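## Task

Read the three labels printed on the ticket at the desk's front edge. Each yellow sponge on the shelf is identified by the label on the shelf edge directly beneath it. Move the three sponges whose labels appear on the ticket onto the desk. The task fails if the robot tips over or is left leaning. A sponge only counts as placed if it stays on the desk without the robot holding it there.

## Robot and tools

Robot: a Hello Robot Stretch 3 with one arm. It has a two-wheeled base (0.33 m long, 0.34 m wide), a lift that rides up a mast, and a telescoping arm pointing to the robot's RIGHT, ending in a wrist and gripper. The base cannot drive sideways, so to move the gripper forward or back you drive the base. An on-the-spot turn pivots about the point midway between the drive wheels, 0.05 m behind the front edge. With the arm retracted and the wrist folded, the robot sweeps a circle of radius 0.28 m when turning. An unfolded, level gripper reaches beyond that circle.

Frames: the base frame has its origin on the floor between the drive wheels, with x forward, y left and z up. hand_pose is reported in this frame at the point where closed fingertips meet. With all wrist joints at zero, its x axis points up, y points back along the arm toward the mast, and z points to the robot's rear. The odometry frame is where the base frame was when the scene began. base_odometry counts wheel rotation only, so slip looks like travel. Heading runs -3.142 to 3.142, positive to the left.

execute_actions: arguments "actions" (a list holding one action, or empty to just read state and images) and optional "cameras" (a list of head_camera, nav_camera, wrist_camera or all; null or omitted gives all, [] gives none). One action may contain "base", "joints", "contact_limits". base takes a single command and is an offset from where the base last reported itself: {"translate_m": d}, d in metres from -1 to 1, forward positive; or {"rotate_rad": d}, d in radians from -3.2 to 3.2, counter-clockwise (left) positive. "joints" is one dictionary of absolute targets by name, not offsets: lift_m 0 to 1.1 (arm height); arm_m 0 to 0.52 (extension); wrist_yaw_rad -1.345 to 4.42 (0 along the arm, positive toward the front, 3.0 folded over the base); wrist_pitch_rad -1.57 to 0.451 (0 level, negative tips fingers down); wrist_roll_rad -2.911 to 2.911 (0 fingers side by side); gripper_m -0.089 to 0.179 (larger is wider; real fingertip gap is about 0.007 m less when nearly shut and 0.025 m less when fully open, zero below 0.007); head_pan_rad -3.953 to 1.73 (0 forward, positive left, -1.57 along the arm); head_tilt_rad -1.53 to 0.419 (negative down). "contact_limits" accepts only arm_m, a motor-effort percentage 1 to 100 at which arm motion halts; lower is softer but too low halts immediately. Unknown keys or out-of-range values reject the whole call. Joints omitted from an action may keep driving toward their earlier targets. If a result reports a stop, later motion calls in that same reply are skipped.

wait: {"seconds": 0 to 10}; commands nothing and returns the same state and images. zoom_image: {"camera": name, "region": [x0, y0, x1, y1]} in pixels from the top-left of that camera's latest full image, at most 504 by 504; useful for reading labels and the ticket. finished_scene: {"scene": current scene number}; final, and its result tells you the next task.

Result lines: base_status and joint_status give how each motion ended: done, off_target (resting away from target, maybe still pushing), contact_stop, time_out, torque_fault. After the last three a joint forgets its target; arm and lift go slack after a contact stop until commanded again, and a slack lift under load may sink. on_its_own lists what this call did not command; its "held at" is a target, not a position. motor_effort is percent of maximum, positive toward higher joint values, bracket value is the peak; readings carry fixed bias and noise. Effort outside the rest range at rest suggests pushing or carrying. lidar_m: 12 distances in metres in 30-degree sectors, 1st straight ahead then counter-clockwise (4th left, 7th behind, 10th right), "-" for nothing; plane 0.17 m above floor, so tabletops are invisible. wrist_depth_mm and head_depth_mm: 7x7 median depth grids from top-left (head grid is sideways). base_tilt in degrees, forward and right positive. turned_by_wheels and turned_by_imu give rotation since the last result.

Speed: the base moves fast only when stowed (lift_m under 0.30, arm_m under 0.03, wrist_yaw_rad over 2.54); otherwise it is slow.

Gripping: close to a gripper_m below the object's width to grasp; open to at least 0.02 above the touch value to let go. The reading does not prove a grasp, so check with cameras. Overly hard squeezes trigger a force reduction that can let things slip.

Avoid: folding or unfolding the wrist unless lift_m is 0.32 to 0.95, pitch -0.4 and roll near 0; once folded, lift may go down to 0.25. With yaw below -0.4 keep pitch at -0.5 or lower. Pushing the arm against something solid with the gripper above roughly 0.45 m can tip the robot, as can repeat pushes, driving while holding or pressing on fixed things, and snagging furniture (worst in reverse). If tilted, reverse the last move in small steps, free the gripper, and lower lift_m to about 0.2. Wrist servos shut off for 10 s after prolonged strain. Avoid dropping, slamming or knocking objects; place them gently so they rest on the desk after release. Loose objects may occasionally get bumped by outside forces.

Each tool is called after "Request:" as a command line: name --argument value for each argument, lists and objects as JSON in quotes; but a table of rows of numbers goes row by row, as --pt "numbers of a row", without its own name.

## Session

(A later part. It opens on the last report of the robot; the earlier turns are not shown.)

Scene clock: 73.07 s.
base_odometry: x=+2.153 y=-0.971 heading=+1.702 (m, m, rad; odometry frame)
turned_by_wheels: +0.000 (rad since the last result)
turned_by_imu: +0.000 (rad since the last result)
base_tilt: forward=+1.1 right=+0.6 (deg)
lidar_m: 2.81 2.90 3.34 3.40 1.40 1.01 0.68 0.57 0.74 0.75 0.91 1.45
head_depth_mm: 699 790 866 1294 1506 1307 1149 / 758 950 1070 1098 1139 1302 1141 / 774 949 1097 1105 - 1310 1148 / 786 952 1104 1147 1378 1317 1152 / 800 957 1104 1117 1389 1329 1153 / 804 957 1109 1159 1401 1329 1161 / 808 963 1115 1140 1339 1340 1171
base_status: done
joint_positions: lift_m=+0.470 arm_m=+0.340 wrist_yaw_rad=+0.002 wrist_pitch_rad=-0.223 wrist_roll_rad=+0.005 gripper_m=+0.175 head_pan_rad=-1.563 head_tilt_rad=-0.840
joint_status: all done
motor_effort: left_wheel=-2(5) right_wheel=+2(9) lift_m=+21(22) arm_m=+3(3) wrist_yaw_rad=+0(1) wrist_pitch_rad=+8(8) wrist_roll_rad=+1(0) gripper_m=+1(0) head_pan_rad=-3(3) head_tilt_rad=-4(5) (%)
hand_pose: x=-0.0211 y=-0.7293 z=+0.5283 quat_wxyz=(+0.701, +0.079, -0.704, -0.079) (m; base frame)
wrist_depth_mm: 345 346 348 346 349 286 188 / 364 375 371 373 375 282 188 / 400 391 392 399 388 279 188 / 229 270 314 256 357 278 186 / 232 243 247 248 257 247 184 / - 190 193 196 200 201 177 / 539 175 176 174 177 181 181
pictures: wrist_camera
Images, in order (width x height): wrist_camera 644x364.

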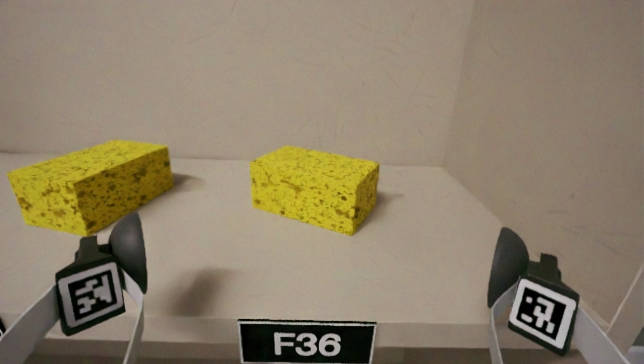

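Request:
execute_actions --actions '[{"joints": {"arm_m": 0.465, "lift_m": 0.45}}]' --cameras '["wrist_camera"]'

Scene clock: 75.93 s.
base_odometry: x=+2.153 y=-0.971 heading=+1.702 (m, m, rad; odometry frame)
turned_by_wheels: +0.000 (rad since the last result)
turned_by_imu: +0.000 (rad since the last result)
base_tilt: forward=+1.1 right=+0.6 (deg)
lidar_m: 2.81 2.91 3.33 3.41 1.40 1.01 0.68 0.57 0.74 0.76 0.91 1.45
head_depth_mm: 699 787 868 1293 1494 1296 1153 / 758 946 1068 1126 1313 1297 1144 / 772 948 1102 1122 1371 1308 1150 / 787 953 1100 1147 1382 1314 1148 / 801 956 1104 1118 1394 1323 1156 / 804 957 1107 1162 1400 1328 1164 / 806 960 1114 1141 1341 1340 1169
base_status: not commanded
joint_positions: lift_m=+0.450 arm_m=+0.465 wrist_yaw_rad=+0.001 wrist_pitch_rad=-0.223 wrist_roll_rad=+0.005 gripper_m=+0.175 head_pan_rad=-1.563 head_tilt_rad=-0.840
joint_status: all done
motor_effort: left_wheel=-3(2) right_wheel=+2(2) lift_m=+15(17) arm_m=+3(3) wrist_yaw_rad=-1(1) wrist_pitch_rad=+8(7) wrist_roll_rad=+0(1) gripper_m=+0(0) head_pan_rad=-4(4) head_tilt_rad=-4(4) (%)
hand_pose: x=-0.0211 y=-0.8543 z=+0.5088 quat_wxyz=(+0.701, +0.079, -0.704, -0.079) (m; base frame)
wrist_depth_mm: 237 239 239 239 240 240 184 / 252 254 254 254 255 252 182 / 268 269 271 269 271 267 181 / 258 278 281 282 282 268 181 / 186 211 144 133 166 224 179 / - 162 151 125 161 171 168 / 128 132 135 131 137 137 143
pictures: wrist_camera
Images, in order (width x height): wrist_camera 644x364.

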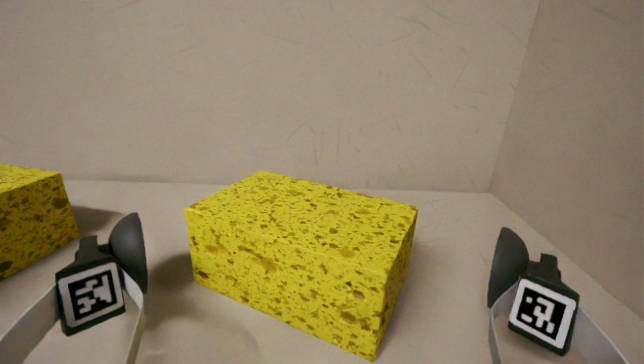

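Request:
execute_actions --actions '[{"joints": {"gripper_m": 0.06}}]' --cameras '["wrist_camera"]'

Request:
execute_actions --actions '[{"joints": {"lift_m": 0.48}}]' --cameras '["wrist_camera"]'

Scene clock: 78.70 s.
base_odometry: x=+2.153 y=-0.971 heading=+1.702 (m, m, rad; odometry frame)
turned_by_wheels: +0.000 (rad since the last result)
turned_by_imu: +0.000 (rad since the last result)
base_tilt: forward=+1.1 right=+0.6 (deg)
lidar_m: 2.81 2.90 3.35 3.42 1.40 1.00 0.68 0.57 0.74 0.76 0.90 1.45
head_depth_mm: 700 788 868 1295 1502 1295 1152 / 759 945 1073 1129 1307 1290 1142 / 770 951 1096 1110 1370 1311 1145 / 788 950 1101 1131 1379 1312 1159 / 802 954 1104 1122 1391 1326 1158 / 805 959 1111 1160 1402 1334 1165 / 807 962 1115 1139 1344 1337 1171
base_status: not commanded
joint_positions: lift_m=+0.450 arm_m=+0.465 wrist_yaw_rad=+0.001 wrist_pitch_rad=-0.221 wrist_roll_rad=+0.005 gripper_m=+0.061 head_pan_rad=-1.563 head_tilt_rad=-0.840
joint_status: all done
motor_effort: left_wheel=-3(2) right_wheel=+2(2) lift_m=+15(15) arm_m=+4(3) wrist_yaw_rad=-1(1) wrist_pitch_rad=+7(8) wrist_roll_rad=+0(0) gripper_m=-18(94) head_pan_rad=-4(3) head_tilt_rad=-4(4) (%)
hand_pose: x=-0.0211 y=-0.8545 z=+0.5093 quat_wxyz=(+0.701, +0.078, -0.704, -0.078) (m; base frame)
wrist_depth_mm: 237 236 237 237 238 238 184 / 251 250 253 254 254 250 183 / 269 269 268 267 271 267 181 / 261 279 278 188 288 269 181 / 186 210 146 134 140 223 180 / 160 168 153 133 119 175 168 / 137 133 136 134 130 141 144
pictures: wrist_camera
Images, in order (width x height): wrist_camera 644x364.

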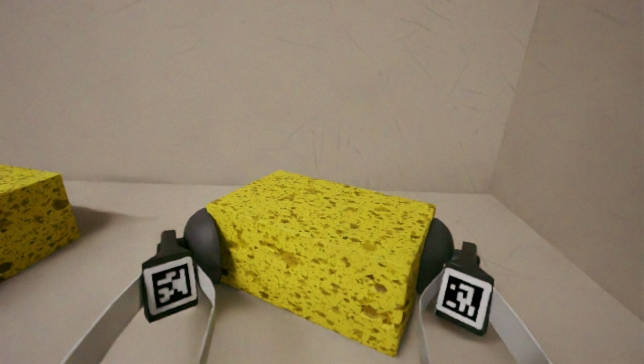

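Scene clock: 79.77 s.
base_odometry: x=+2.153 y=-0.971 heading=+1.702 (m, m, rad; odometry frame)
turned_by_wheels: +0.000 (rad since the last result)
turned_by_imu: +0.000 (rad since the last result)
base_tilt: forward=+1.1 right=+0.6 (deg)
lidar_m: 2.81 2.89 3.33 3.39 1.40 1.01 0.68 0.57 0.74 0.75 0.91 1.45
head_depth_mm: 700 788 867 1293 1513 1298 1149 / 757 945 1072 1130 1346 1300 1133 / 772 952 1095 1094 1373 1309 1147 / 789 956 1103 1118 1377 1321 1154 / 800 959 1103 1121 1396 1326 1160 / 805 962 1111 1159 1401 1333 1161 / 806 962 1114 1140 1337 1337 1170
base_status: not commanded
joint_positions: lift_m=+0.480 arm_m=+0.465 wrist_yaw_rad=+0.001 wrist_pitch_rad=-0.221 wrist_roll_rad=+0.005 gripper_m=+0.061 head_pan_rad=-1.563 head_tilt_rad=-0.840
joint_status: all done
motor_effort: left_wheel=-2(2) right_wheel=+2(2) lift_m=+21(23) arm_m=+3(3) wrist_yaw_rad=-1(1) wrist_pitch_rad=+7(7) wrist_roll_rad=+0(0) gripper_m=-18(18) head_pan_rad=-4(4) head_tilt_rad=-3(3) (%)
hand_pose: x=-0.0211 y=-0.8545 z=+0.5389 quat_wxyz=(+0.701, +0.078, -0.704, -0.078) (m; base frame)
wrist_depth_mm: 237 239 237 239 240 240 184 / 253 250 253 251 254 251 182 / 268 269 271 272 270 264 182 / 288 289 286 189 284 268 179 / 196 262 145 135 140 251 180 / 189 211 160 132 119 219 179 / 167 165 170 165 163 176 170
pictures: wrist_camera
Images, in order (width x height): wrist_camera 644x364.

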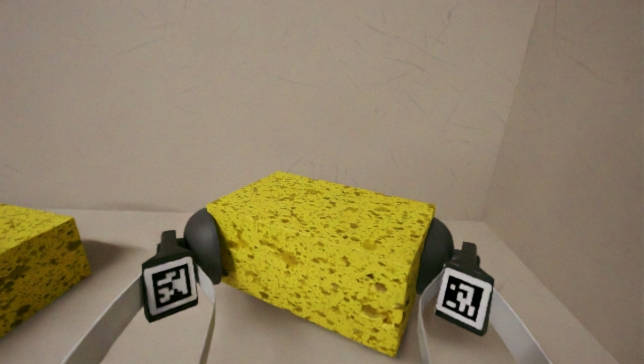

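Request:
execute_actions --actions '[{"joints": {"arm_m": 0.0}}]' --cameras '[]'

Request:
execute_actions --actions '[{"joints": {"wrist_pitch_rad": -0.4, "wrist_yaw_rad": 2.65, "lift_m": 0.4, "head_pan_rad": 0.0, "head_tilt_rad": -0.4}}]' --cameras '[]'

Request:
execute_actions --actions '[{"joints": {"lift_m": 0.28}}]' --cameras '["wrist_camera"]'

Request:
execute_actions --actions '[{"base": {"rotate_rad": 1.308}}]' --cameras '["head_camera"]'

Scene clock: 86.13 s.
base_odometry: x=+2.153 y=-0.971 heading=+1.702 (m, m, rad; odometry frame)
turned_by_wheels: +0.000 (rad since the last result)
turned_by_imu: -0.001 (rad since the last result)
base_tilt: forward=+1.0 right=+0.6 (deg)
lidar_m: 2.81 2.90 3.33 3.41 1.40 1.00 0.68 0.57 0.74 0.76 0.91 1.45
head_depth_mm: 700 789 867 1297 1497 1297 1138 / 758 946 1071 1097 1311 1297 1140 / 774 949 1100 1139 1375 764 1211 / 790 953 1098 1145 1382 1316 1150 / 802 959 1107 1120 1389 1323 1156 / 805 960 1108 1159 1399 1331 1166 / 808 965 1113 1144 1337 1341 1169
base_status: not commanded
joint_positions: lift_m=+0.480 arm_m=+0.000 wrist_yaw_rad=+0.001 wrist_pitch_rad=-0.221 wrist_roll_rad=+0.005 gripper_m=+0.061 head_pan_rad=-1.563 head_tilt_rad=-0.840
joint_status: all done
motor_effort: left_wheel=-3(3) right_wheel=+2(2) lift_m=+21(21) arm_m=-3(3) wrist_yaw_rad=-1(1) wrist_pitch_rad=+7(7) wrist_roll_rad=+0(0) gripper_m=-18(18) head_pan_rad=-4(4) head_tilt_rad=-5(3) (%)
hand_pose: x=-0.0212 y=-0.3900 z=+0.5389 quat_wxyz=(+0.701, +0.078, -0.704, -0.078) (m; base frame)
wrist_depth_mm: 636 638 653 646 584 688 728 / 647 683 682 677 586 749 748 / 538 562 538 623 579 804 784 / 671 774 766 188 581 877 834 / 691 826 146 134 141 894 933 / 647 745 160 133 119 935 877 / 638 642 651 647 703 746 764
pictures: none
No camera images: the call's "cameras" was empty. Leave "cameras" out to get every camera's image.

Scene clock: 88.47 s.
base_odometry: x=+2.153 y=-0.971 heading=+1.702 (m, m, rad; odometry frame)
turned_by_wheels: +0.000 (rad since the last result)
turned_by_imu: +0.000 (rad since the last result)
base_tilt: forward=+1.1 right=+0.7 (deg)
lidar_m: 2.81 2.90 3.33 3.40 1.40 1.01 0.68 0.57 0.74 0.75 0.91 1.45
head_depth_mm: 2391 2506 2667 2797 2399 1860 1483 / 2400 2531 2708 2849 2503 1858 1475 / 2409 2563 2694 2890 2532 1865 1484 / 2418 2532 2731 2911 2551 1865 1485 / 2432 2579 2730 2903 2522 1881 1488 / 2438 2588 2741 2946 2572 1901 1500 / 2431 2598 2732 2969 2571 1894 1502
base_status: not commanded
joint_positions: lift_m=+0.400 arm_m=+0.000 wrist_yaw_rad=+2.647 wrist_pitch_rad=-0.417 wrist_roll_rad=+0.005 gripper_m=+0.061 head_pan_rad=-0.007 head_tilt_rad=-0.409
joint_status: all done
motor_effort: left_wheel=-2(2) right_wheel=+2(2) lift_m=+15(20) arm_m=-1(2) wrist_yaw_rad=+4(3) wrist_pitch_rad=+6(7) wrist_roll_rad=+0(1) gripper_m=-18(18) head_pan_rad=+3(42) head_tilt_rad=+4(24) (%)
hand_pose: x=+0.0853 y=+0.0524 z=+0.4131 quat_wxyz=(+0.312, +0.708, -0.028, +0.633) (m; base frame)
wrist_depth_mm: - - - - - - - / - - - - - - - / - - - - - - - / 900 895 902 188 938 960 - / 756 740 146 134 140 770 771 / - 618 160 133 119 645 657 / - 523 523 517 514 554 549
pictures: none
No camera images: the call's "cameras" was empty. Leave "cameras" out to get every camera's image.

Scene clock: 90.40 s.
base_odometry: x=+2.153 y=-0.971 heading=+1.702 (m, m, rad; odometry frame)
turned_by_wheels: +0.000 (rad since the last result)
turned_by_imu: +0.000 (rad since the last result)
base_tilt: forward=+1.1 right=+0.6 (deg)
lidar_m: 2.81 2.90 3.34 3.40 1.40 1.00 0.68 0.57 0.74 0.76 0.91 1.45
head_depth_mm: 2383 2529 2647 2795 2430 1862 1473 / 2390 2552 2716 2864 2500 1849 1484 / 2406 2557 2709 2873 2526 1865 1478 / 2417 2555 2693 2875 2527 1883 1489 / 2431 2570 2735 2913 2555 1886 1491 / 2437 2579 2716 2915 2576 1878 1491 / 2415 2593 2735 2933 2564 1894 1500
base_status: not commanded
joint_positions: lift_m=+0.280 arm_m=+0.000 wrist_yaw_rad=+2.647 wrist_pitch_rad=-0.418 wrist_roll_rad=+0.005 gripper_m=+0.061 head_pan_rad=-0.007 head_tilt_rad=-0.409
joint_status: all done
motor_effort: left_wheel=-2(2) right_wheel=+2(2) lift_m=+15(14) arm_m=-2(1) wrist_yaw_rad=+3(4) wrist_pitch_rad=+6(6) wrist_roll_rad=+1(0) gripper_m=-18(18) head_pan_rad=+3(2) head_tilt_rad=+3(3) (%)
hand_pose: x=+0.0852 y=+0.0523 z=+0.2929 quat_wxyz=(+0.312, +0.708, -0.027, +0.633) (m; base frame)
wrist_depth_mm: - - - - - - - / - - - - - - - / 881 899 936 964 - - - / 678 701 708 188 756 753 761 / 574 560 146 134 140 593 605 / - 481 156 133 119 508 509 / - - 412 408 399 426 435
pictures: wrist_camera
Images, in order (width x height): wrist_camera 644x364.

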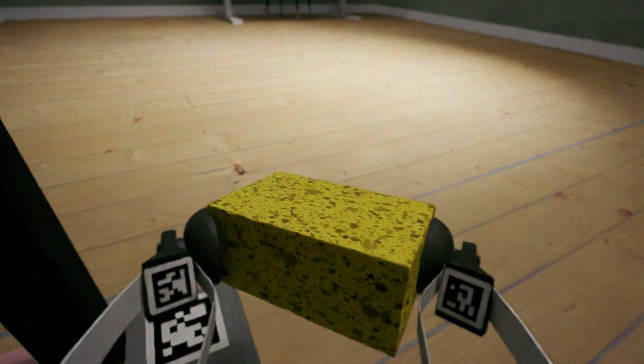

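Scene clock: 92.50 s.
base_odometry: x=+2.153 y=-0.971 heading=+3.010 (m, m, rad; odometry frame)
turned_by_wheels: +1.308 (rad since the last result)
turned_by_imu: +1.284 (rad since the last result)
base_tilt: forward=+1.1 right=+0.6 (deg)
lidar_m: 3.41 2.03 1.13 0.96 0.58 0.62 0.75 0.99 0.91 1.77 2.81 3.21
head_depth_mm: 3447 3757 3875 3698 2489 1863 1478 / 3418 3666 3771 3528 2523 1860 1483 / 3367 3553 3682 3898 2534 1863 1479 / 3255 3482 3646 3642 2516 1868 1484 / 3213 3384 3600 3746 2546 1877 1485 / 3166 3340 3540 3676 2564 1882 1487 / 3092 3253 3484 3580 2566 1892 1502
base_status: done
joint_positions: lift_m=+0.280 arm_m=+0.000 wrist_yaw_rad=+2.648 wrist_pitch_rad=-0.418 wrist_roll_rad=+0.005 gripper_m=+0.061 head_pan_rad=-0.007 head_tilt_rad=-0.408
joint_status: not commanded
motor_effort: left_wheel=-2(13) right_wheel=+2(12) lift_m=+15(15) arm_m=-1(2) wrist_yaw_rad=+3(4) wrist_pitch_rad=+6(6) wrist_roll_rad=+0(0) gripper_m=-18(17) head_pan_rad=+3(3) head_tilt_rad=+4(3) (%)
hand_pose: x=+0.0851 y=+0.0523 z=+0.2929 quat_wxyz=(+0.312, +0.708, -0.027, +0.633) (m; base frame)
wrist_depth_mm: 714 839 - - - - - / 753 888 - - - - - / 788 882 946 948 - - - / 697 694 719 190 748 745 755 / 575 576 147 134 140 612 629 / - 484 155 133 119 508 511 / - - 424 403 395 430 430
pictures: head_camera (sideways: a quarter turn clockwise sets it upright)
Images, in order (width x height): head_camera 896x504.

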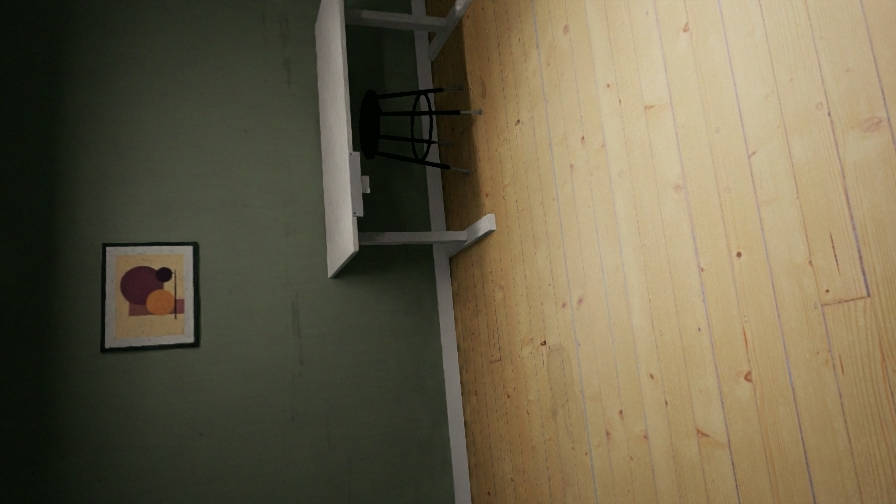

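Request:
execute_actions --actions '[{"base": {"rotate_rad": -0.158}}]' --cameras '[]'

Request:
execute_actions --actions '[{"base": {"translate_m": 1.0}}]' --cameras '[]'

Request:
execute_actions --actions '[{"base": {"translate_m": 1.0}}]' --cameras '["head_camera"]'

Scene clock: 94.57 s.
base_odometry: x=+2.153 y=-0.971 heading=+2.852 (m, m, rad; odometry frame)
turned_by_wheels: -0.158 (rad since the last result)
turned_by_imu: -0.155 (rad since the last result)
base_tilt: forward=+1.2 right=+0.6 (deg)
lidar_m: 3.35 2.86 1.27 0.98 0.57 0.58 0.75 0.99 0.91 1.61 2.82 2.98
head_depth_mm: 3700 3992 - 3889 2500 1863 1477 / 3726 - - 3868 2504 1869 1480 / 3581 3786 - 3908 2508 1866 1484 / 3464 3682 3792 3662 2523 1884 1482 / 3319 3506 3656 3636 2537 1883 1488 / 3258 3379 3519 3714 2544 1885 1491 / 3087 3272 3459 3571 2572 1893 1501
base_status: done
joint_positions: lift_m=+0.280 arm_m=+0.000 wrist_yaw_rad=+2.648 wrist_pitch_rad=-0.418 wrist_roll_rad=+0.005 gripper_m=+0.061 head_pan_rad=-0.007 head_tilt_rad=-0.408
joint_status: not commanded
motor_effort: left_wheel=+3(9) right_wheel=-3(9) lift_m=+15(15) arm_m=-1(2) wrist_yaw_rad=+3(3) wrist_pitch_rad=+6(6) wrist_roll_rad=+0(1) gripper_m=-18(18) head_pan_rad=+2(3) head_tilt_rad=+3(3) (%)
hand_pose: x=+0.0851 y=+0.0524 z=+0.2929 quat_wxyz=(+0.312, +0.708, -0.027, +0.633) (m; base frame)
wrist_depth_mm: 745 878 - - - - - / 765 885 - - - - - / 810 873 965 951 - - - / 698 692 722 190 714 736 747 / 571 573 146 134 139 620 606 / - 494 155 133 119 496 499 / - - 420 406 398 423 445
pictures: none
No camera images: the call's "cameras" was empty. Leave "cameras" out to get every camera's image.

Scene clock: 99.67 s.
base_odometry: x=+1.195 y=-0.685 heading=+2.852 (m, m, rad; odometry frame)
turned_by_wheels: +0.000 (rad since the last result)
turned_by_imu: -0.001 (rad since the last result)
base_tilt: forward=+1.0 right=+0.6 (deg)
lidar_m: 2.45 2.41 1.82 1.43 1.41 1.45 1.51 1.63 2.03 2.43 2.38 2.53
head_depth_mm: 2930 3131 3288 3450 2501 1858 1476 / 2838 3011 3150 3375 2519 1858 1483 / 2720 2878 3022 3254 2542 1869 1489 / 2592 2771 2913 2577 2529 1869 1479 / 2516 2681 2781 2986 2560 1883 1488 / 2428 2560 2679 2490 2550 1881 1486 / 2349 2430 2600 2749 2566 1897 1496
base_status: done
joint_positions: lift_m=+0.280 arm_m=+0.000 wrist_yaw_rad=+2.648 wrist_pitch_rad=-0.418 wrist_roll_rad=+0.005 gripper_m=+0.061 head_pan_rad=-0.007 head_tilt_rad=-0.408
joint_status: not commanded
motor_effort: left_wheel=+2(14) right_wheel=-3(7) lift_m=+15(15) arm_m=-2(3) wrist_yaw_rad=+2(3) wrist_pitch_rad=+6(6) wrist_roll_rad=+0(0) gripper_m=-17(17) head_pan_rad=+3(3) head_tilt_rad=+4(4) (%)
hand_pose: x=+0.0851 y=+0.0524 z=+0.2928 quat_wxyz=(+0.312, +0.708, -0.027, +0.633) (m; base frame)
wrist_depth_mm: - - - - - - - / - - - - - - - / 887 900 916 941 - - - / 701 694 700 187 726 750 759 / 585 566 146 134 140 603 616 / - 488 156 132 118 506 509 / - - - 404 404 420 429
pictures: none
No camera images: the call's "cameras" was empty. Leave "cameras" out to get every camera's image.

Scene clock: 104.77 s.
base_odometry: x=+0.236 y=-0.400 heading=+2.852 (m, m, rad; odometry frame)
turned_by_wheels: +0.000 (rad since the last result)
turned_by_imu: -0.001 (rad since the last result)
base_tilt: forward=+1.0 right=+0.6 (deg)
lidar_m: 1.72 1.48 2.04 1.85 1.83 1.95 2.43 2.55 2.58 1.99 1.94 2.06
head_depth_mm: 1995 2119 2278 1725 2276 1856 1477 / 1918 2021 2154 1735 2386 1866 1486 / 1844 1941 2070 1760 2288 1859 1486 / 1764 1866 1974 1775 1526 1801 1485 / 1701 1789 1908 1783 1531 1805 1488 / 1636 1738 1812 1787 1282 1894 1489 / 1592 1670 1765 1801 1215 1828 1494
base_status: done
joint_positions: lift_m=+0.280 arm_m=+0.000 wrist_yaw_rad=+2.648 wrist_pitch_rad=-0.418 wrist_roll_rad=+0.005 gripper_m=+0.061 head_pan_rad=-0.007 head_tilt_rad=-0.408
joint_status: not commanded
motor_effort: left_wheel=+2(14) right_wheel=-3(7) lift_m=+15(15) arm_m=-1(2) wrist_yaw_rad=+3(3) wrist_pitch_rad=+6(6) wrist_roll_rad=+0(0) gripper_m=-17(18) head_pan_rad=+2(3) head_tilt_rad=+2(3) (%)
hand_pose: x=+0.0850 y=+0.0524 z=+0.2928 quat_wxyz=(+0.312, +0.708, -0.027, +0.633) (m; base frame)
wrist_depth_mm: - - - - - - - / - - - - - - - / 886 892 918 939 - - - / 676 689 706 188 734 766 747 / 583 577 147 134 141 608 611 / - 488 155 133 119 503 506 / - - - 408 401 429 432
pictures: head_camera (sideways: a quarter turn clockwise sets it upright)
Images, in order (width x height): head_camera 896x504.

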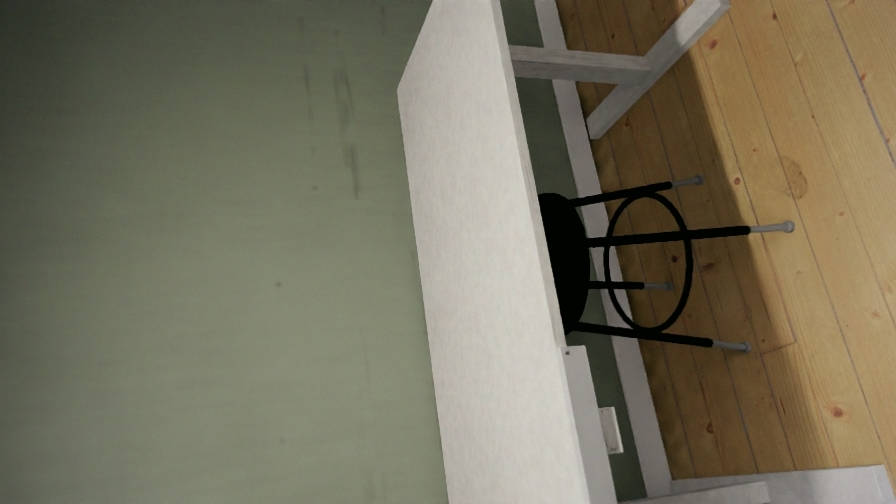

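Request:
execute_actions --actions '[{"base": {"translate_m": 0.6}}]' --cameras '[]'

Request:
execute_actions --actions '[{"base": {"rotate_rad": 2.06}, "joints": {"head_pan_rad": -1.57, "head_tilt_rad": -0.7}}]' --cameras '["head_camera"]'

Scene clock: 109.20 s.
base_odometry: x=-0.339 y=-0.228 heading=+2.852 (m, m, rad; odometry frame)
turned_by_wheels: +0.000 (rad since the last result)
turned_by_imu: -0.001 (rad since the last result)
base_tilt: forward=+1.1 right=+0.6 (deg)
lidar_m: 0.71 0.88 0.99 2.11 2.10 2.23 3.05 3.13 2.23 1.71 1.68 1.28
head_depth_mm: 1416 1512 1616 1679 1125 900 1449 / 1354 1436 1536 1617 1125 867 1476 / 1303 1382 1471 1537 1134 835 1404 / 1252 1328 1404 1475 1140 836 1369 / 1204 1274 1349 1427 1141 844 1373 / 1164 1227 1288 1376 1143 844 732 / 1131 1185 1238 1312 1151 850 693
base_status: done
joint_positions: lift_m=+0.280 arm_m=+0.000 wrist_yaw_rad=+2.648 wrist_pitch_rad=-0.418 wrist_roll_rad=+0.005 gripper_m=+0.061 head_pan_rad=-0.007 head_tilt_rad=-0.408
joint_status: not commanded
motor_effort: left_wheel=+2(14) right_wheel=-3(7) lift_m=+15(15) arm_m=-2(2) wrist_yaw_rad=+3(2) wrist_pitch_rad=+6(6) wrist_roll_rad=+0(1) gripper_m=-17(18) head_pan_rad=+3(2) head_tilt_rad=+3(3) (%)
hand_pose: x=+0.0850 y=+0.0524 z=+0.2928 quat_wxyz=(+0.312, +0.708, -0.027, +0.633) (m; base frame)
wrist_depth_mm: - - - - - - 957 / - - - - - - 942 / 897 909 936 959 977 - 974 / 691 689 693 188 733 745 763 / 581 565 147 135 140 608 601 / - 491 155 133 119 499 513 / - - - 406 393 421 431
pictures: none
No camera images: the call's "cameras" was empty. Leave "cameras" out to get every camera's image.

Scene clock: 111.60 s.
base_odometry: x=-0.339 y=-0.228 heading=-1.371 (m, m, rad; odometry frame)
turned_by_wheels: +2.060 (rad since the last result)
turned_by_imu: +2.021 (rad since the last result)
base_tilt: forward=+1.1 right=+0.7 (deg)
lidar_m: 2.07 2.21 3.03 3.14 2.30 1.72 1.68 1.28 0.71 0.89 0.98 2.02
head_depth_mm: 1122 1237 1294 952 802 1348 1189 / 1138 1248 1312 964 810 1396 1215 / 1145 1263 1330 966 813 1416 1219 / 1158 1272 1340 973 794 1436 1225 / 1171 1299 1353 980 814 1409 1226 / 1184 1314 1396 989 829 1448 1233 / 1197 1327 1491 1001 1629 1454 1243
base_status: done
joint_positions: lift_m=+0.280 arm_m=+0.000 wrist_yaw_rad=+2.648 wrist_pitch_rad=-0.418 wrist_roll_rad=+0.005 gripper_m=+0.061 head_pan_rad=-1.563 head_tilt_rad=-0.692
joint_status: all done
motor_effort: left_wheel=-2(11) right_wheel=+2(13) lift_m=+15(15) arm_m=-3(2) wrist_yaw_rad=+2(2) wrist_pitch_rad=+6(6) wrist_roll_rad=+0(0) gripper_m=-18(18) head_pan_rad=-4(44) head_tilt_rad=-3(19) (%)
hand_pose: x=+0.0850 y=+0.0523 z=+0.2928 quat_wxyz=(+0.312, +0.708, -0.027, +0.633) (m; base frame)
wrist_depth_mm: - - - - - - - / - - - - - - - / 907 909 932 970 - - - / 702 708 701 189 740 747 761 / 588 579 146 134 140 611 617 / - 494 155 133 119 511 502 / - - - 407 398 424 433
pictures: head_camera (sideways: a quarter turn clockwise sets it upright)
Images, in order (width x height): head_camera 896x504.

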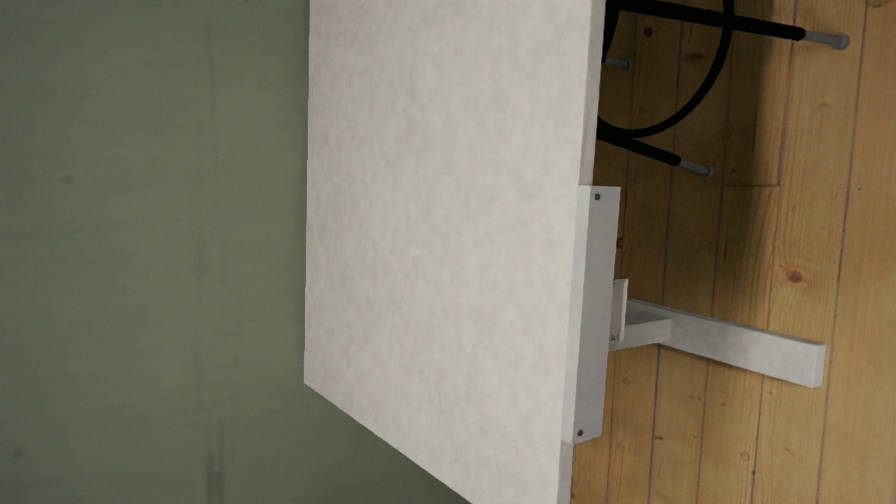

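Request:
execute_actions --actions '[{"joints": {"lift_m": 0.72}}]' --cameras '[]'

Request:
execute_actions --actions '[{"joints": {"wrist_yaw_rad": 0.0}}]' --cameras '[]'

Request:
execute_actions --actions '[{"joints": {"wrist_pitch_rad": -0.2, "arm_m": 0.36}}]' --cameras '["wrist_camera"]'

Scene clock: 117.03 s.
base_odometry: x=-0.339 y=-0.228 heading=-1.371 (m, m, rad; odometry frame)
turned_by_wheels: +0.000 (rad since the last result)
turned_by_imu: -0.001 (rad since the last result)
base_tilt: forward=+1.1 right=+0.7 (deg)
lidar_m: 2.08 2.20 3.03 3.13 2.30 1.73 1.68 1.27 0.71 0.89 0.98 2.03
head_depth_mm: 1122 1238 1293 956 804 1357 1183 / 1131 1250 1310 964 808 1390 1211 / 1146 1265 1321 968 812 1416 1222 / 1155 1281 1344 976 792 1443 1225 / 1170 1293 1353 986 815 1406 1227 / 1180 1310 1400 989 829 1455 1228 / 1197 1324 1494 1002 1619 1458 1245
base_status: not commanded
joint_positions: lift_m=+0.720 arm_m=+0.000 wrist_yaw_rad=+2.648 wrist_pitch_rad=-0.418 wrist_roll_rad=+0.005 gripper_m=+0.061 head_pan_rad=-1.563 head_tilt_rad=-0.692
joint_status: all done
motor_effort: left_wheel=-2(2) right_wheel=+2(2) lift_m=+21(20) arm_m=-3(2) wrist_yaw_rad=+3(3) wrist_pitch_rad=+6(6) wrist_roll_rad=+1(0) gripper_m=-17(18) head_pan_rad=-4(4) head_tilt_rad=-3(3) (%)
hand_pose: x=+0.0850 y=+0.0523 z=+0.7324 quat_wxyz=(+0.312, +0.708, -0.027, +0.633) (m; base frame)
wrist_depth_mm: - - - - - - - / - - - - - - - / - - - - - - - / - - - 189 - - - / - - 146 134 139 - - / - - 160 133 119 - - / - 841 840 818 818 870 882
pictures: none
No camera images: the call's "cameras" was empty. Leave "cameras" out to get every camera's image.

Scene clock: 119.37 s.
base_odometry: x=-0.339 y=-0.228 heading=-1.371 (m, m, rad; odometry frame)
turned_by_wheels: +0.000 (rad since the last result)
turned_by_imu: +0.000 (rad since the last result)
base_tilt: forward=+1.1 right=+0.6 (deg)
lidar_m: 2.08 2.20 3.04 3.14 2.30 1.73 1.68 1.28 0.71 0.89 0.98 2.02
head_depth_mm: 1119 1240 1299 954 803 1347 1190 / 1131 1253 1307 961 809 1426 1194 / 1146 1264 1323 969 814 602 576 / 1157 1286 1333 977 793 1438 1227 / 1171 1301 1353 983 810 1408 1232 / 1186 1309 1401 991 828 1455 1229 / 1190 1327 1491 1001 1626 1454 1237
base_status: not commanded
joint_positions: lift_m=+0.720 arm_m=+0.000 wrist_yaw_rad=+0.003 wrist_pitch_rad=-0.418 wrist_roll_rad=+0.005 gripper_m=+0.061 head_pan_rad=-1.563 head_tilt_rad=-0.692
joint_status: all done
motor_effort: left_wheel=-2(2) right_wheel=+2(2) lift_m=+21(21) arm_m=-2(2) wrist_yaw_rad=-2(2) wrist_pitch_rad=+6(6) wrist_roll_rad=+0(0) gripper_m=-18(17) head_pan_rad=-4(4) head_tilt_rad=-3(4) (%)
hand_pose: x=-0.0209 y=-0.3695 z=+0.7324 quat_wxyz=(+0.690, +0.148, -0.693, -0.147) (m; base frame)
wrist_depth_mm: - - 831 897 903 947 874 / 420 425 441 459 479 498 511 / - 354 346 352 354 346 339 / - - 821 189 598 571 - / - - 146 135 141 - - / 979 - 160 132 119 - 960 / 821 837 870 824 826 868 873
pictures: none
No camera images: the call's "cameras" was empty. Leave "cameras" out to get every camera's image.

Scene clock: 123.23 s.
base_odometry: x=-0.339 y=-0.228 heading=-1.371 (m, m, rad; odometry frame)
turned_by_wheels: +0.000 (rad since the last result)
turned_by_imu: +0.000 (rad since the last result)
base_tilt: forward=+1.1 right=+0.6 (deg)
lidar_m: 2.07 2.20 3.03 3.14 2.31 1.73 1.68 1.27 0.71 0.89 0.98 2.02
head_depth_mm: 1123 1241 1294 990 - - 1196 / 1136 1253 1309 1037 1568 1391 1211 / 1142 1270 1326 1043 830 1412 1216 / 1155 1284 1346 982 792 1437 1225 / 1169 1301 1352 981 814 1405 1231 / 1180 1314 1398 992 831 1451 1230 / 1194 1332 1489 999 1622 1459 1245
base_status: not commanded
joint_positions: lift_m=+0.720 arm_m=+0.360 wrist_yaw_rad=+0.001 wrist_pitch_rad=-0.225 wrist_roll_rad=+0.005 gripper_m=+0.061 head_pan_rad=-1.563 head_tilt_rad=-0.692
joint_status: all done
motor_effort: left_wheel=-2(2) right_wheel=+2(2) lift_m=+21(21) arm_m=+4(3) wrist_yaw_rad=-1(2) wrist_pitch_rad=+8(8) wrist_roll_rad=+1(0) gripper_m=-17(18) head_pan_rad=-4(4) head_tilt_rad=-3(3) (%)
hand_pose: x=-0.0211 y=-0.7491 z=+0.7779 quat_wxyz=(+0.701, +0.080, -0.704, -0.079) (m; base frame)
wrist_depth_mm: 703 708 688 675 662 649 635 / 735 745 714 713 685 690 691 / 805 568 603 619 658 685 693 / 353 358 372 189 398 403 420 / 258 267 147 135 141 290 294 / 206 215 160 133 119 224 226 / 172 169 174 170 168 180 183
pictures: wrist_camera
Images, in order (width x height): wrist_camera 644x364.

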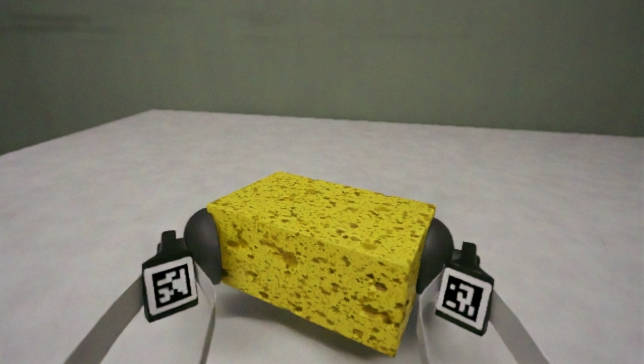

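Request:
execute_actions --actions '[{"joints": {"lift_m": 0.69}}]' --cameras '[]'

Request:
execute_actions --actions '[{"joints": {"gripper_m": 0.17}}]' --cameras '["wrist_camera"]'

Request:
execute_actions --actions '[{"joints": {"arm_m": 0.0, "lift_m": 0.71}}]' --cameras '["head_camera"]'

Scene clock: 125.00 s.
base_odometry: x=-0.339 y=-0.228 heading=-1.371 (m, m, rad; odometry frame)
turned_by_wheels: +0.000 (rad since the last result)
turned_by_imu: +0.000 (rad since the last result)
base_tilt: forward=+1.1 right=+0.6 (deg)
lidar_m: 2.07 2.19 3.03 3.13 2.30 1.73 1.68 1.27 0.71 0.89 0.98 2.02
head_depth_mm: 1119 1236 1295 958 802 - 1215 / 1132 1249 1312 1000 - 1386 1213 / 1149 1269 1324 1010 817 1417 1224 / 1158 1284 1339 978 792 1439 1224 / 1166 1297 1353 983 812 1405 1229 / 1181 1310 1400 993 829 1452 1237 / 1195 1328 1493 997 1620 1469 1239
base_status: not commanded
joint_positions: lift_m=+0.690 arm_m=+0.360 wrist_yaw_rad=+0.001 wrist_pitch_rad=-0.225 wrist_roll_rad=+0.005 gripper_m=+0.061 head_pan_rad=-1.563 head_tilt_rad=-0.692
joint_status: all done
motor_effort: left_wheel=-2(2) right_wheel=+2(2) lift_m=+15(17) arm_m=+4(3) wrist_yaw_rad=-1(1) wrist_pitch_rad=+8(8) wrist_roll_rad=+0(1) gripper_m=-18(17) head_pan_rad=-3(4) head_tilt_rad=-3(3) (%)
hand_pose: x=-0.0211 y=-0.7492 z=+0.7483 quat_wxyz=(+0.701, +0.080, -0.704, -0.079) (m; base frame)
wrist_depth_mm: 690 685 687 665 651 666 636 / 752 727 716 711 698 690 664 / 447 468 481 507 520 567 597 / 286 293 298 188 318 322 334 / 209 213 146 134 140 232 234 / 165 173 157 133 119 181 182 / 141 135 140 137 135 145 147
pictures: none
No camera images: the call's "cameras" was empty. Leave "cameras" out to get every camera's image.

Scene clock: 126.60 s.
base_odometry: x=-0.339 y=-0.228 heading=-1.371 (m, m, rad; odometry frame)
turned_by_wheels: +0.000 (rad since the last result)
turned_by_imu: +0.000 (rad since the last result)
base_tilt: forward=+1.1 right=+0.6 (deg)
lidar_m: 2.08 2.20 3.05 3.13 2.30 1.72 1.68 1.27 0.71 0.89 0.99 2.02
head_depth_mm: 1123 1242 1294 955 800 - 1212 / 1130 1250 1310 1001 - 1389 1213 / 1146 1268 1324 1009 814 1416 1222 / 1160 1287 1340 976 792 1444 1223 / 1170 1297 1350 980 813 1410 1231 / 1176 1314 1405 986 828 1451 1232 / 1195 1329 1503 1001 1612 1458 1245
base_status: not commanded
joint_positions: lift_m=+0.690 arm_m=+0.360 wrist_yaw_rad=+0.001 wrist_pitch_rad=-0.224 wrist_roll_rad=+0.005 gripper_m=+0.170 head_pan_rad=-1.563 head_tilt_rad=-0.692
joint_status: all done
motor_effort: left_wheel=-2(2) right_wheel=+2(2) lift_m=+15(15) arm_m=+3(3) wrist_yaw_rad=-1(1) wrist_pitch_rad=+8(8) wrist_roll_rad=+0(0) gripper_m=+0(86) head_pan_rad=-4(4) head_tilt_rad=-4(3) (%)
hand_pose: x=-0.0211 y=-0.7492 z=+0.7484 quat_wxyz=(+0.701, +0.080, -0.704, -0.079) (m; base frame)
wrist_depth_mm: 704 702 678 673 664 640 641 / 755 742 713 716 699 689 679 / 443 456 476 502 522 552 604 / 283 294 299 308 316 325 336 / 210 223 155 140 152 243 236 / - 161 158 132 129 177 182 / 132 138 140 136 134 143 148
pictures: wrist_camera
Images, in order (width x height): wrist_camera 644x364.

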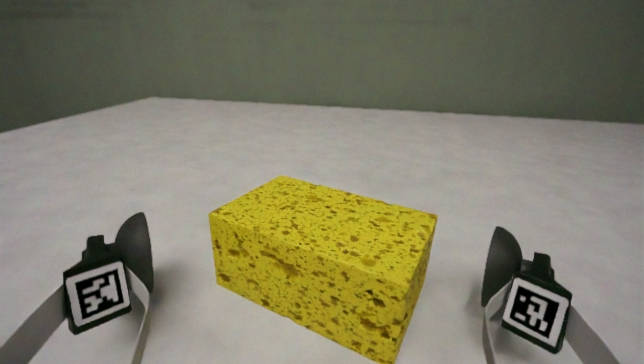

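Scene clock: 130.47 s.
base_odometry: x=-0.339 y=-0.228 heading=-1.371 (m, m, rad; odometry frame)
turned_by_wheels: +0.000 (rad since the last result)
turned_by_imu: +0.000 (rad since the last result)
base_tilt: forward=+1.1 right=+0.6 (deg)
lidar_m: 2.07 2.20 3.02 3.14 2.30 1.73 1.68 1.27 0.71 0.89 0.99 2.02
head_depth_mm: 1122 1238 1293 952 803 1409 1186 / 1131 1249 1308 963 807 1417 1237 / 1143 1267 1317 893 814 1414 1303 / 1162 1278 1337 978 792 1476 1225 / 1167 1300 1346 985 816 1414 1227 / 1182 1309 1406 993 830 1451 1228 / 1193 1327 1495 993 1616 1462 1239
base_status: not commanded
joint_positions: lift_m=+0.710 arm_m=+0.000 wrist_yaw_rad=+0.001 wrist_pitch_rad=-0.223 wrist_roll_rad=+0.005 gripper_m=+0.170 head_pan_rad=-1.563 head_tilt_rad=-0.692
joint_status: all done
motor_effort: left_wheel=-2(2) right_wheel=+2(2) lift_m=+21(23) arm_m=-2(3) wrist_yaw_rad=-1(1) wrist_pitch_rad=+7(8) wrist_roll_rad=+0(0) gripper_m=+0(1) head_pan_rad=-4(3) head_tilt_rad=-4(3) (%)
hand_pose: x=-0.0212 y=-0.3898 z=+0.7683 quat_wxyz=(+0.701, +0.079, -0.704, -0.079) (m; base frame)
wrist_depth_mm: - - - - 989 957 921 / - - - - - - - / - 533 564 484 627 657 701 / 390 368 354 367 376 385 396 / - - 391 - 595 569 - / - - - - - 700 - / 914 - 974 - - - 959
pictures: head_camera (sideways: a quarter turn clockwise sets it upright)
Images, in order (width x height): head_camera 896x504.

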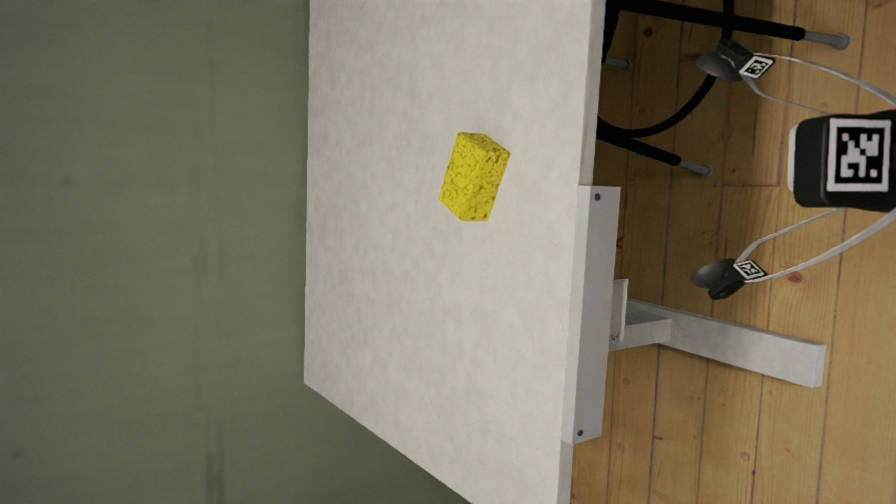

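Request:
execute_actions --actions '[{"base": {"rotate_rad": 1.708}, "joints": {"wrist_pitch_rad": -0.4, "wrist_yaw_rad": 2.8, "gripper_m": 0.04, "lift_m": 0.36, "head_pan_rad": 0.0, "head_tilt_rad": -0.4}}]' --cameras '[]'

Request:
execute_actions --actions '[{"joints": {"lift_m": 0.28}}]' --cameras '["head_camera"]'

Request:
execute_actions --actions '[{"base": {"translate_m": 1.0}}]' --cameras '[]'

Request:
execute_actions --actions '[{"base": {"translate_m": 1.0}}]' --cameras '["head_camera"]'

Scene clock: 137.30 s.
base_odometry: x=-0.339 y=-0.228 heading=+0.337 (m, m, rad; odometry frame)
turned_by_wheels: +1.708 (rad since the last result)
turned_by_imu: +1.683 (rad since the last result)
base_tilt: forward=+1.1 right=+0.6 (deg)
lidar_m: 3.14 2.05 1.69 1.68 1.31 0.71 0.89 1.52 2.08 2.08 2.32 3.03
head_depth_mm: 2808 2988 3163 3326 2494 1855 1474 / 2883 3077 3218 3356 2518 1860 1478 / 2965 3088 3290 3420 2515 1861 1487 / 3027 3198 3368 3347 2534 1863 1482 / 3108 3277 3386 3387 2546 1884 1487 / 3155 3341 3508 3510 2556 1878 1494 / 2834 2882 2974 3010 2586 1903 1496
base_status: done
joint_positions: lift_m=+0.360 arm_m=+0.000 wrist_yaw_rad=+2.797 wrist_pitch_rad=-0.416 wrist_roll_rad=+0.005 gripper_m=+0.040 head_pan_rad=-0.007 head_tilt_rad=-0.409
joint_status: all done
motor_effort: left_wheel=-3(9) right_wheel=+3(8) lift_m=+15(15) arm_m=-1(3) wrist_yaw_rad=+3(3) wrist_pitch_rad=+5(5) wrist_roll_rad=+1(1) gripper_m=+0(85) head_pan_rad=+3(43) head_tilt_rad=+5(19) (%)
hand_pose: x=+0.0545 y=+0.0662 z=+0.3732 quat_wxyz=(+0.263, +0.708, +0.025, +0.655) (m; base frame)
wrist_depth_mm: - - - - - - - / - - - - - - - / - - - - - - - / - 864 851 867 893 889 912 / 654 678 705 690 704 720 737 / 556 - 580 583 598 597 599 / 484 474 520 495 496 512 513
pictures: none
No camera images: the call's "cameras" was empty. Leave "cameras" out to get every camera's image.

Scene clock: 138.87 s.
base_odometry: x=-0.339 y=-0.228 heading=+0.337 (m, m, rad; odometry frame)
turned_by_wheels: +0.000 (rad since the last result)
turned_by_imu: +0.000 (rad since the last result)
base_tilt: forward=+1.1 right=+0.6 (deg)
lidar_m: 3.15 2.06 1.69 1.68 1.31 0.71 0.89 1.52 2.08 2.08 2.33 3.04
head_depth_mm: 2832 2961 3148 3300 2511 1860 1476 / 2885 3055 3241 3351 2516 1873 1474 / 2964 3096 3306 3454 2533 1873 1485 / 3034 3183 3337 3382 2523 1876 1489 / 3072 3237 3373 3422 2533 1872 1491 / 3162 3323 3488 3540 2548 1880 1502 / 2805 2880 2933 2991 2558 1896 1498
base_status: not commanded
joint_positions: lift_m=+0.280 arm_m=+0.000 wrist_yaw_rad=+2.797 wrist_pitch_rad=-0.417 wrist_roll_rad=+0.005 gripper_m=+0.040 head_pan_rad=-0.007 head_tilt_rad=-0.409
joint_status: all done
motor_effort: left_wheel=-2(3) right_wheel=+3(3) lift_m=+15(15) arm_m=-2(2) wrist_yaw_rad=+3(3) wrist_pitch_rad=+5(6) wrist_roll_rad=+0(1) gripper_m=+1(0) head_pan_rad=+3(3) head_tilt_rad=+2(4) (%)
hand_pose: x=+0.0545 y=+0.0662 z=+0.2932 quat_wxyz=(+0.263, +0.708, +0.025, +0.655) (m; base frame)
wrist_depth_mm: - - - - - - - / - - - - - - - / - 909 924 962 - - - / - 707 714 724 746 757 777 / 546 573 600 580 602 602 619 / 465 - - 485 520 492 511 / - - - 417 418 434 429
pictures: head_camera (sideways: a quarter turn clockwise sets it upright)
Images, in order (width x height): head_camera 896x504.

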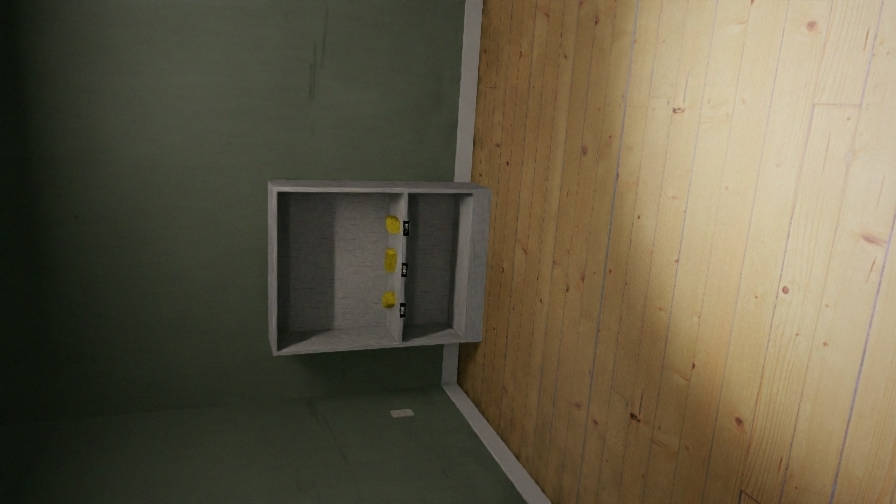

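Scene clock: 143.97 s.
base_odometry: x=+0.605 y=+0.102 heading=+0.337 (m, m, rad; odometry frame)
turned_by_wheels: +0.000 (rad since the last result)
turned_by_imu: -0.001 (rad since the last result)
base_tilt: forward=+1.0 right=+0.6 (deg)
lidar_m: 2.12 1.83 1.51 1.50 1.67 2.03 1.66 2.61 2.29 2.27 2.41 2.21
head_depth_mm: 1982 2094 2229 2348 2424 1856 1478 / 2054 2140 2282 2423 2523 1866 1477 / 2087 2210 2313 2420 2402 1862 1485 / 2125 2260 2360 2461 2399 1868 1493 / 2196 2308 2418 2535 2430 1884 1491 / 2245 2375 2476 2534 2488 1885 1503 / 2304 2412 2555 2681 2533 1896 1503
base_status: done
joint_positions: lift_m=+0.280 arm_m=+0.000 wrist_yaw_rad=+2.798 wrist_pitch_rad=-0.417 wrist_roll_rad=+0.005 gripper_m=+0.040 head_pan_rad=-0.007 head_tilt_rad=-0.408
joint_status: not commanded
motor_effort: left_wheel=-2(9) right_wheel=+2(11) lift_m=+15(15) arm_m=-2(2) wrist_yaw_rad=+3(3) wrist_pitch_rad=+6(5) wrist_roll_rad=+1(0) gripper_m=+0(0) head_pan_rad=+3(3) head_tilt_rad=+4(3) (%)
hand_pose: x=+0.0544 y=+0.0662 z=+0.2931 quat_wxyz=(+0.263, +0.708, +0.025, +0.655) (m; base frame)
wrist_depth_mm: - - - - - - - / - - - - - - - / - 949 916 962 - - - / - 702 693 716 743 762 781 / 549 588 589 570 598 591 622 / 475 - - 489 509 504 508 / - - - 420 416 422 431
pictures: none
No camera images: the call's "cameras" was empty. Leave "cameras" out to get every camera's image.

Scene clock: 149.07 s.
base_odometry: x=+1.549 y=+0.432 heading=+0.337 (m, m, rad; odometry frame)
turned_by_wheels: +0.000 (rad since the last result)
turned_by_imu: -0.001 (rad since the last result)
base_tilt: forward=+1.0 right=+0.7 (deg)
lidar_m: 1.12 1.42 1.33 1.32 1.47 2.32 2.65 2.98 2.46 2.11 1.42 1.44
head_depth_mm: 1163 1220 1291 1374 1471 1567 1469 / 1183 1246 1327 1412 1504 1613 1484 / 1214 1279 1338 1385 1484 1549 1413 / 1238 1320 1375 1427 1502 1564 1429 / 1270 1346 1409 1468 1546 1612 1462 / 1310 1382 1437 1515 1595 1674 1492 / 1335 1429 1481 1537 1592 1619 1509
base_status: done
joint_positions: lift_m=+0.280 arm_m=+0.000 wrist_yaw_rad=+2.798 wrist_pitch_rad=-0.417 wrist_roll_rad=+0.005 gripper_m=+0.040 head_pan_rad=-0.007 head_tilt_rad=-0.408
joint_status: not commanded
motor_effort: left_wheel=-2(9) right_wheel=+2(11) lift_m=+15(15) arm_m=-2(2) wrist_yaw_rad=+3(2) wrist_pitch_rad=+6(5) wrist_roll_rad=+0(1) gripper_m=+0(0) head_pan_rad=+3(3) head_tilt_rad=+3(3) (%)
hand_pose: x=+0.0544 y=+0.0662 z=+0.2931 quat_wxyz=(+0.263, +0.708, +0.026, +0.655) (m; base frame)
wrist_depth_mm: - - - - - - - / - - - - - - - / - 951 925 953 - - 960 / - 712 724 747 739 773 770 / 531 585 596 591 596 587 610 / 463 - - 494 523 494 519 / - - - 418 418 428 430
pictures: head_camera (sideways: a quarter turn clockwise sets it upright)
Images, in order (width x height): head_camera 896x504.

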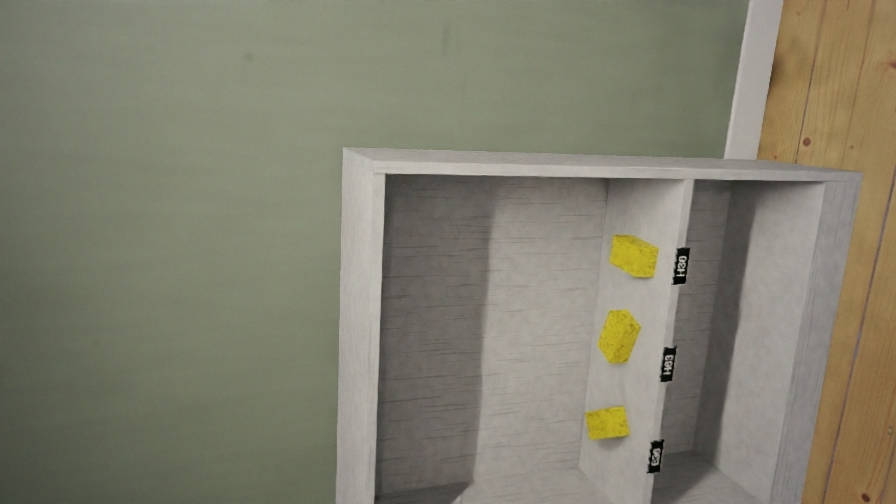

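Request:
execute_actions --actions '[{"base": {"translate_m": 0.47}}]' --cameras '[]'

Request:
execute_actions --actions '[{"base": {"rotate_rad": 1.38}, "joints": {"head_pan_rad": -1.57, "head_tilt_rad": -0.85}}]' --cameras '["head_camera"]'

Scene clock: 153.60 s.
base_odometry: x=+1.992 y=+0.587 heading=+0.337 (m, m, rad; odometry frame)
turned_by_wheels: +0.000 (rad since the last result)
turned_by_imu: -0.001 (rad since the last result)
base_tilt: forward=+1.0 right=+0.5 (deg)
lidar_m: 0.64 1.00 1.25 1.24 1.37 2.18 3.49 3.10 2.54 1.89 1.17 0.96
head_depth_mm: 766 806 854 907 967 1036 1117 / 784 829 876 917 986 1064 1154 / 803 847 899 789 963 1030 941 / 820 870 925 797 991 1069 949 / 840 893 952 804 1024 1102 947 / 861 914 976 811 1054 1123 974 / 885 942 1006 893 1083 1152 981
base_status: done
joint_positions: lift_m=+0.280 arm_m=+0.000 wrist_yaw_rad=+2.798 wrist_pitch_rad=-0.417 wrist_roll_rad=+0.005 gripper_m=+0.040 head_pan_rad=-0.007 head_tilt_rad=-0.408
joint_status: not commanded
motor_effort: left_wheel=-2(10) right_wheel=+2(11) lift_m=+15(15) arm_m=-2(2) wrist_yaw_rad=+3(2) wrist_pitch_rad=+6(6) wrist_roll_rad=+0(1) gripper_m=+0(0) head_pan_rad=+3(3) head_tilt_rad=+4(2) (%)
hand_pose: x=+0.0544 y=+0.0662 z=+0.2931 quat_wxyz=(+0.263, +0.708, +0.026, +0.655) (m; base frame)
wrist_depth_mm: - - - - - 879 804 / - - - - - 946 831 / - 932 936 963 - 877 770 / - 703 708 711 740 744 626 / 554 583 595 584 605 601 566 / 467 - - 486 513 504 503 / - - - 419 414 425 432
pictures: none
No camera images: the call's "cameras" was empty. Leave "cameras" out to get every camera's image.

Scene clock: 155.73 s.
base_odometry: x=+1.992 y=+0.588 heading=+1.716 (m, m, rad; odometry frame)
turned_by_wheels: +1.380 (rad since the last result)
turned_by_imu: +1.354 (rad since the last result)
base_tilt: forward=+1.2 right=+0.6 (deg)
lidar_m: 1.24 1.28 1.74 3.40 3.64 2.64 2.12 1.18 1.00 0.64 0.93 1.04
head_depth_mm: 807 913 1050 1244 1436 1299 1136 / 808 916 1059 1254 1452 1307 1143 / 812 922 1065 1260 1457 1310 1149 / 791 874 969 1124 1323 1266 1147 / 782 877 1013 1138 1333 1275 1162 / 784 883 1019 1151 1338 1289 1165 / 789 881 1024 1153 1091 1293 1168
base_status: done
joint_positions: lift_m=+0.280 arm_m=+0.000 wrist_yaw_rad=+2.798 wrist_pitch_rad=-0.417 wrist_roll_rad=+0.005 gripper_m=+0.040 head_pan_rad=-1.563 head_tilt_rad=-0.840
joint_status: all done
motor_effort: left_wheel=-2(12) right_wheel=+2(13) lift_m=+15(15) arm_m=-3(2) wrist_yaw_rad=+2(3) wrist_pitch_rad=+6(5) wrist_roll_rad=+0(0) gripper_m=+1(0) head_pan_rad=-4(45) head_tilt_rad=-3(24) (%)
hand_pose: x=+0.0544 y=+0.0662 z=+0.2931 quat_wxyz=(+0.263, +0.708, +0.026, +0.655) (m; base frame)
wrist_depth_mm: - - - - - - - / - - - - - - - / - 923 954 992 - - 937 / - 683 723 721 743 753 759 / 551 582 588 571 599 604 606 / 475 - - 485 510 491 508 / - - - 416 418 429 430
pictures: head_camera (sideways: a quarter turn clockwise sets it upright)
Images, in order (width x height): head_camera 896x504.

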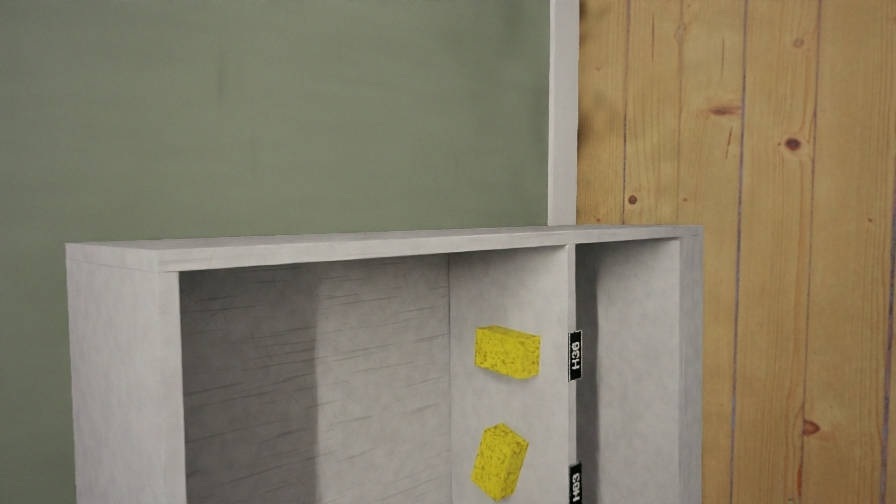

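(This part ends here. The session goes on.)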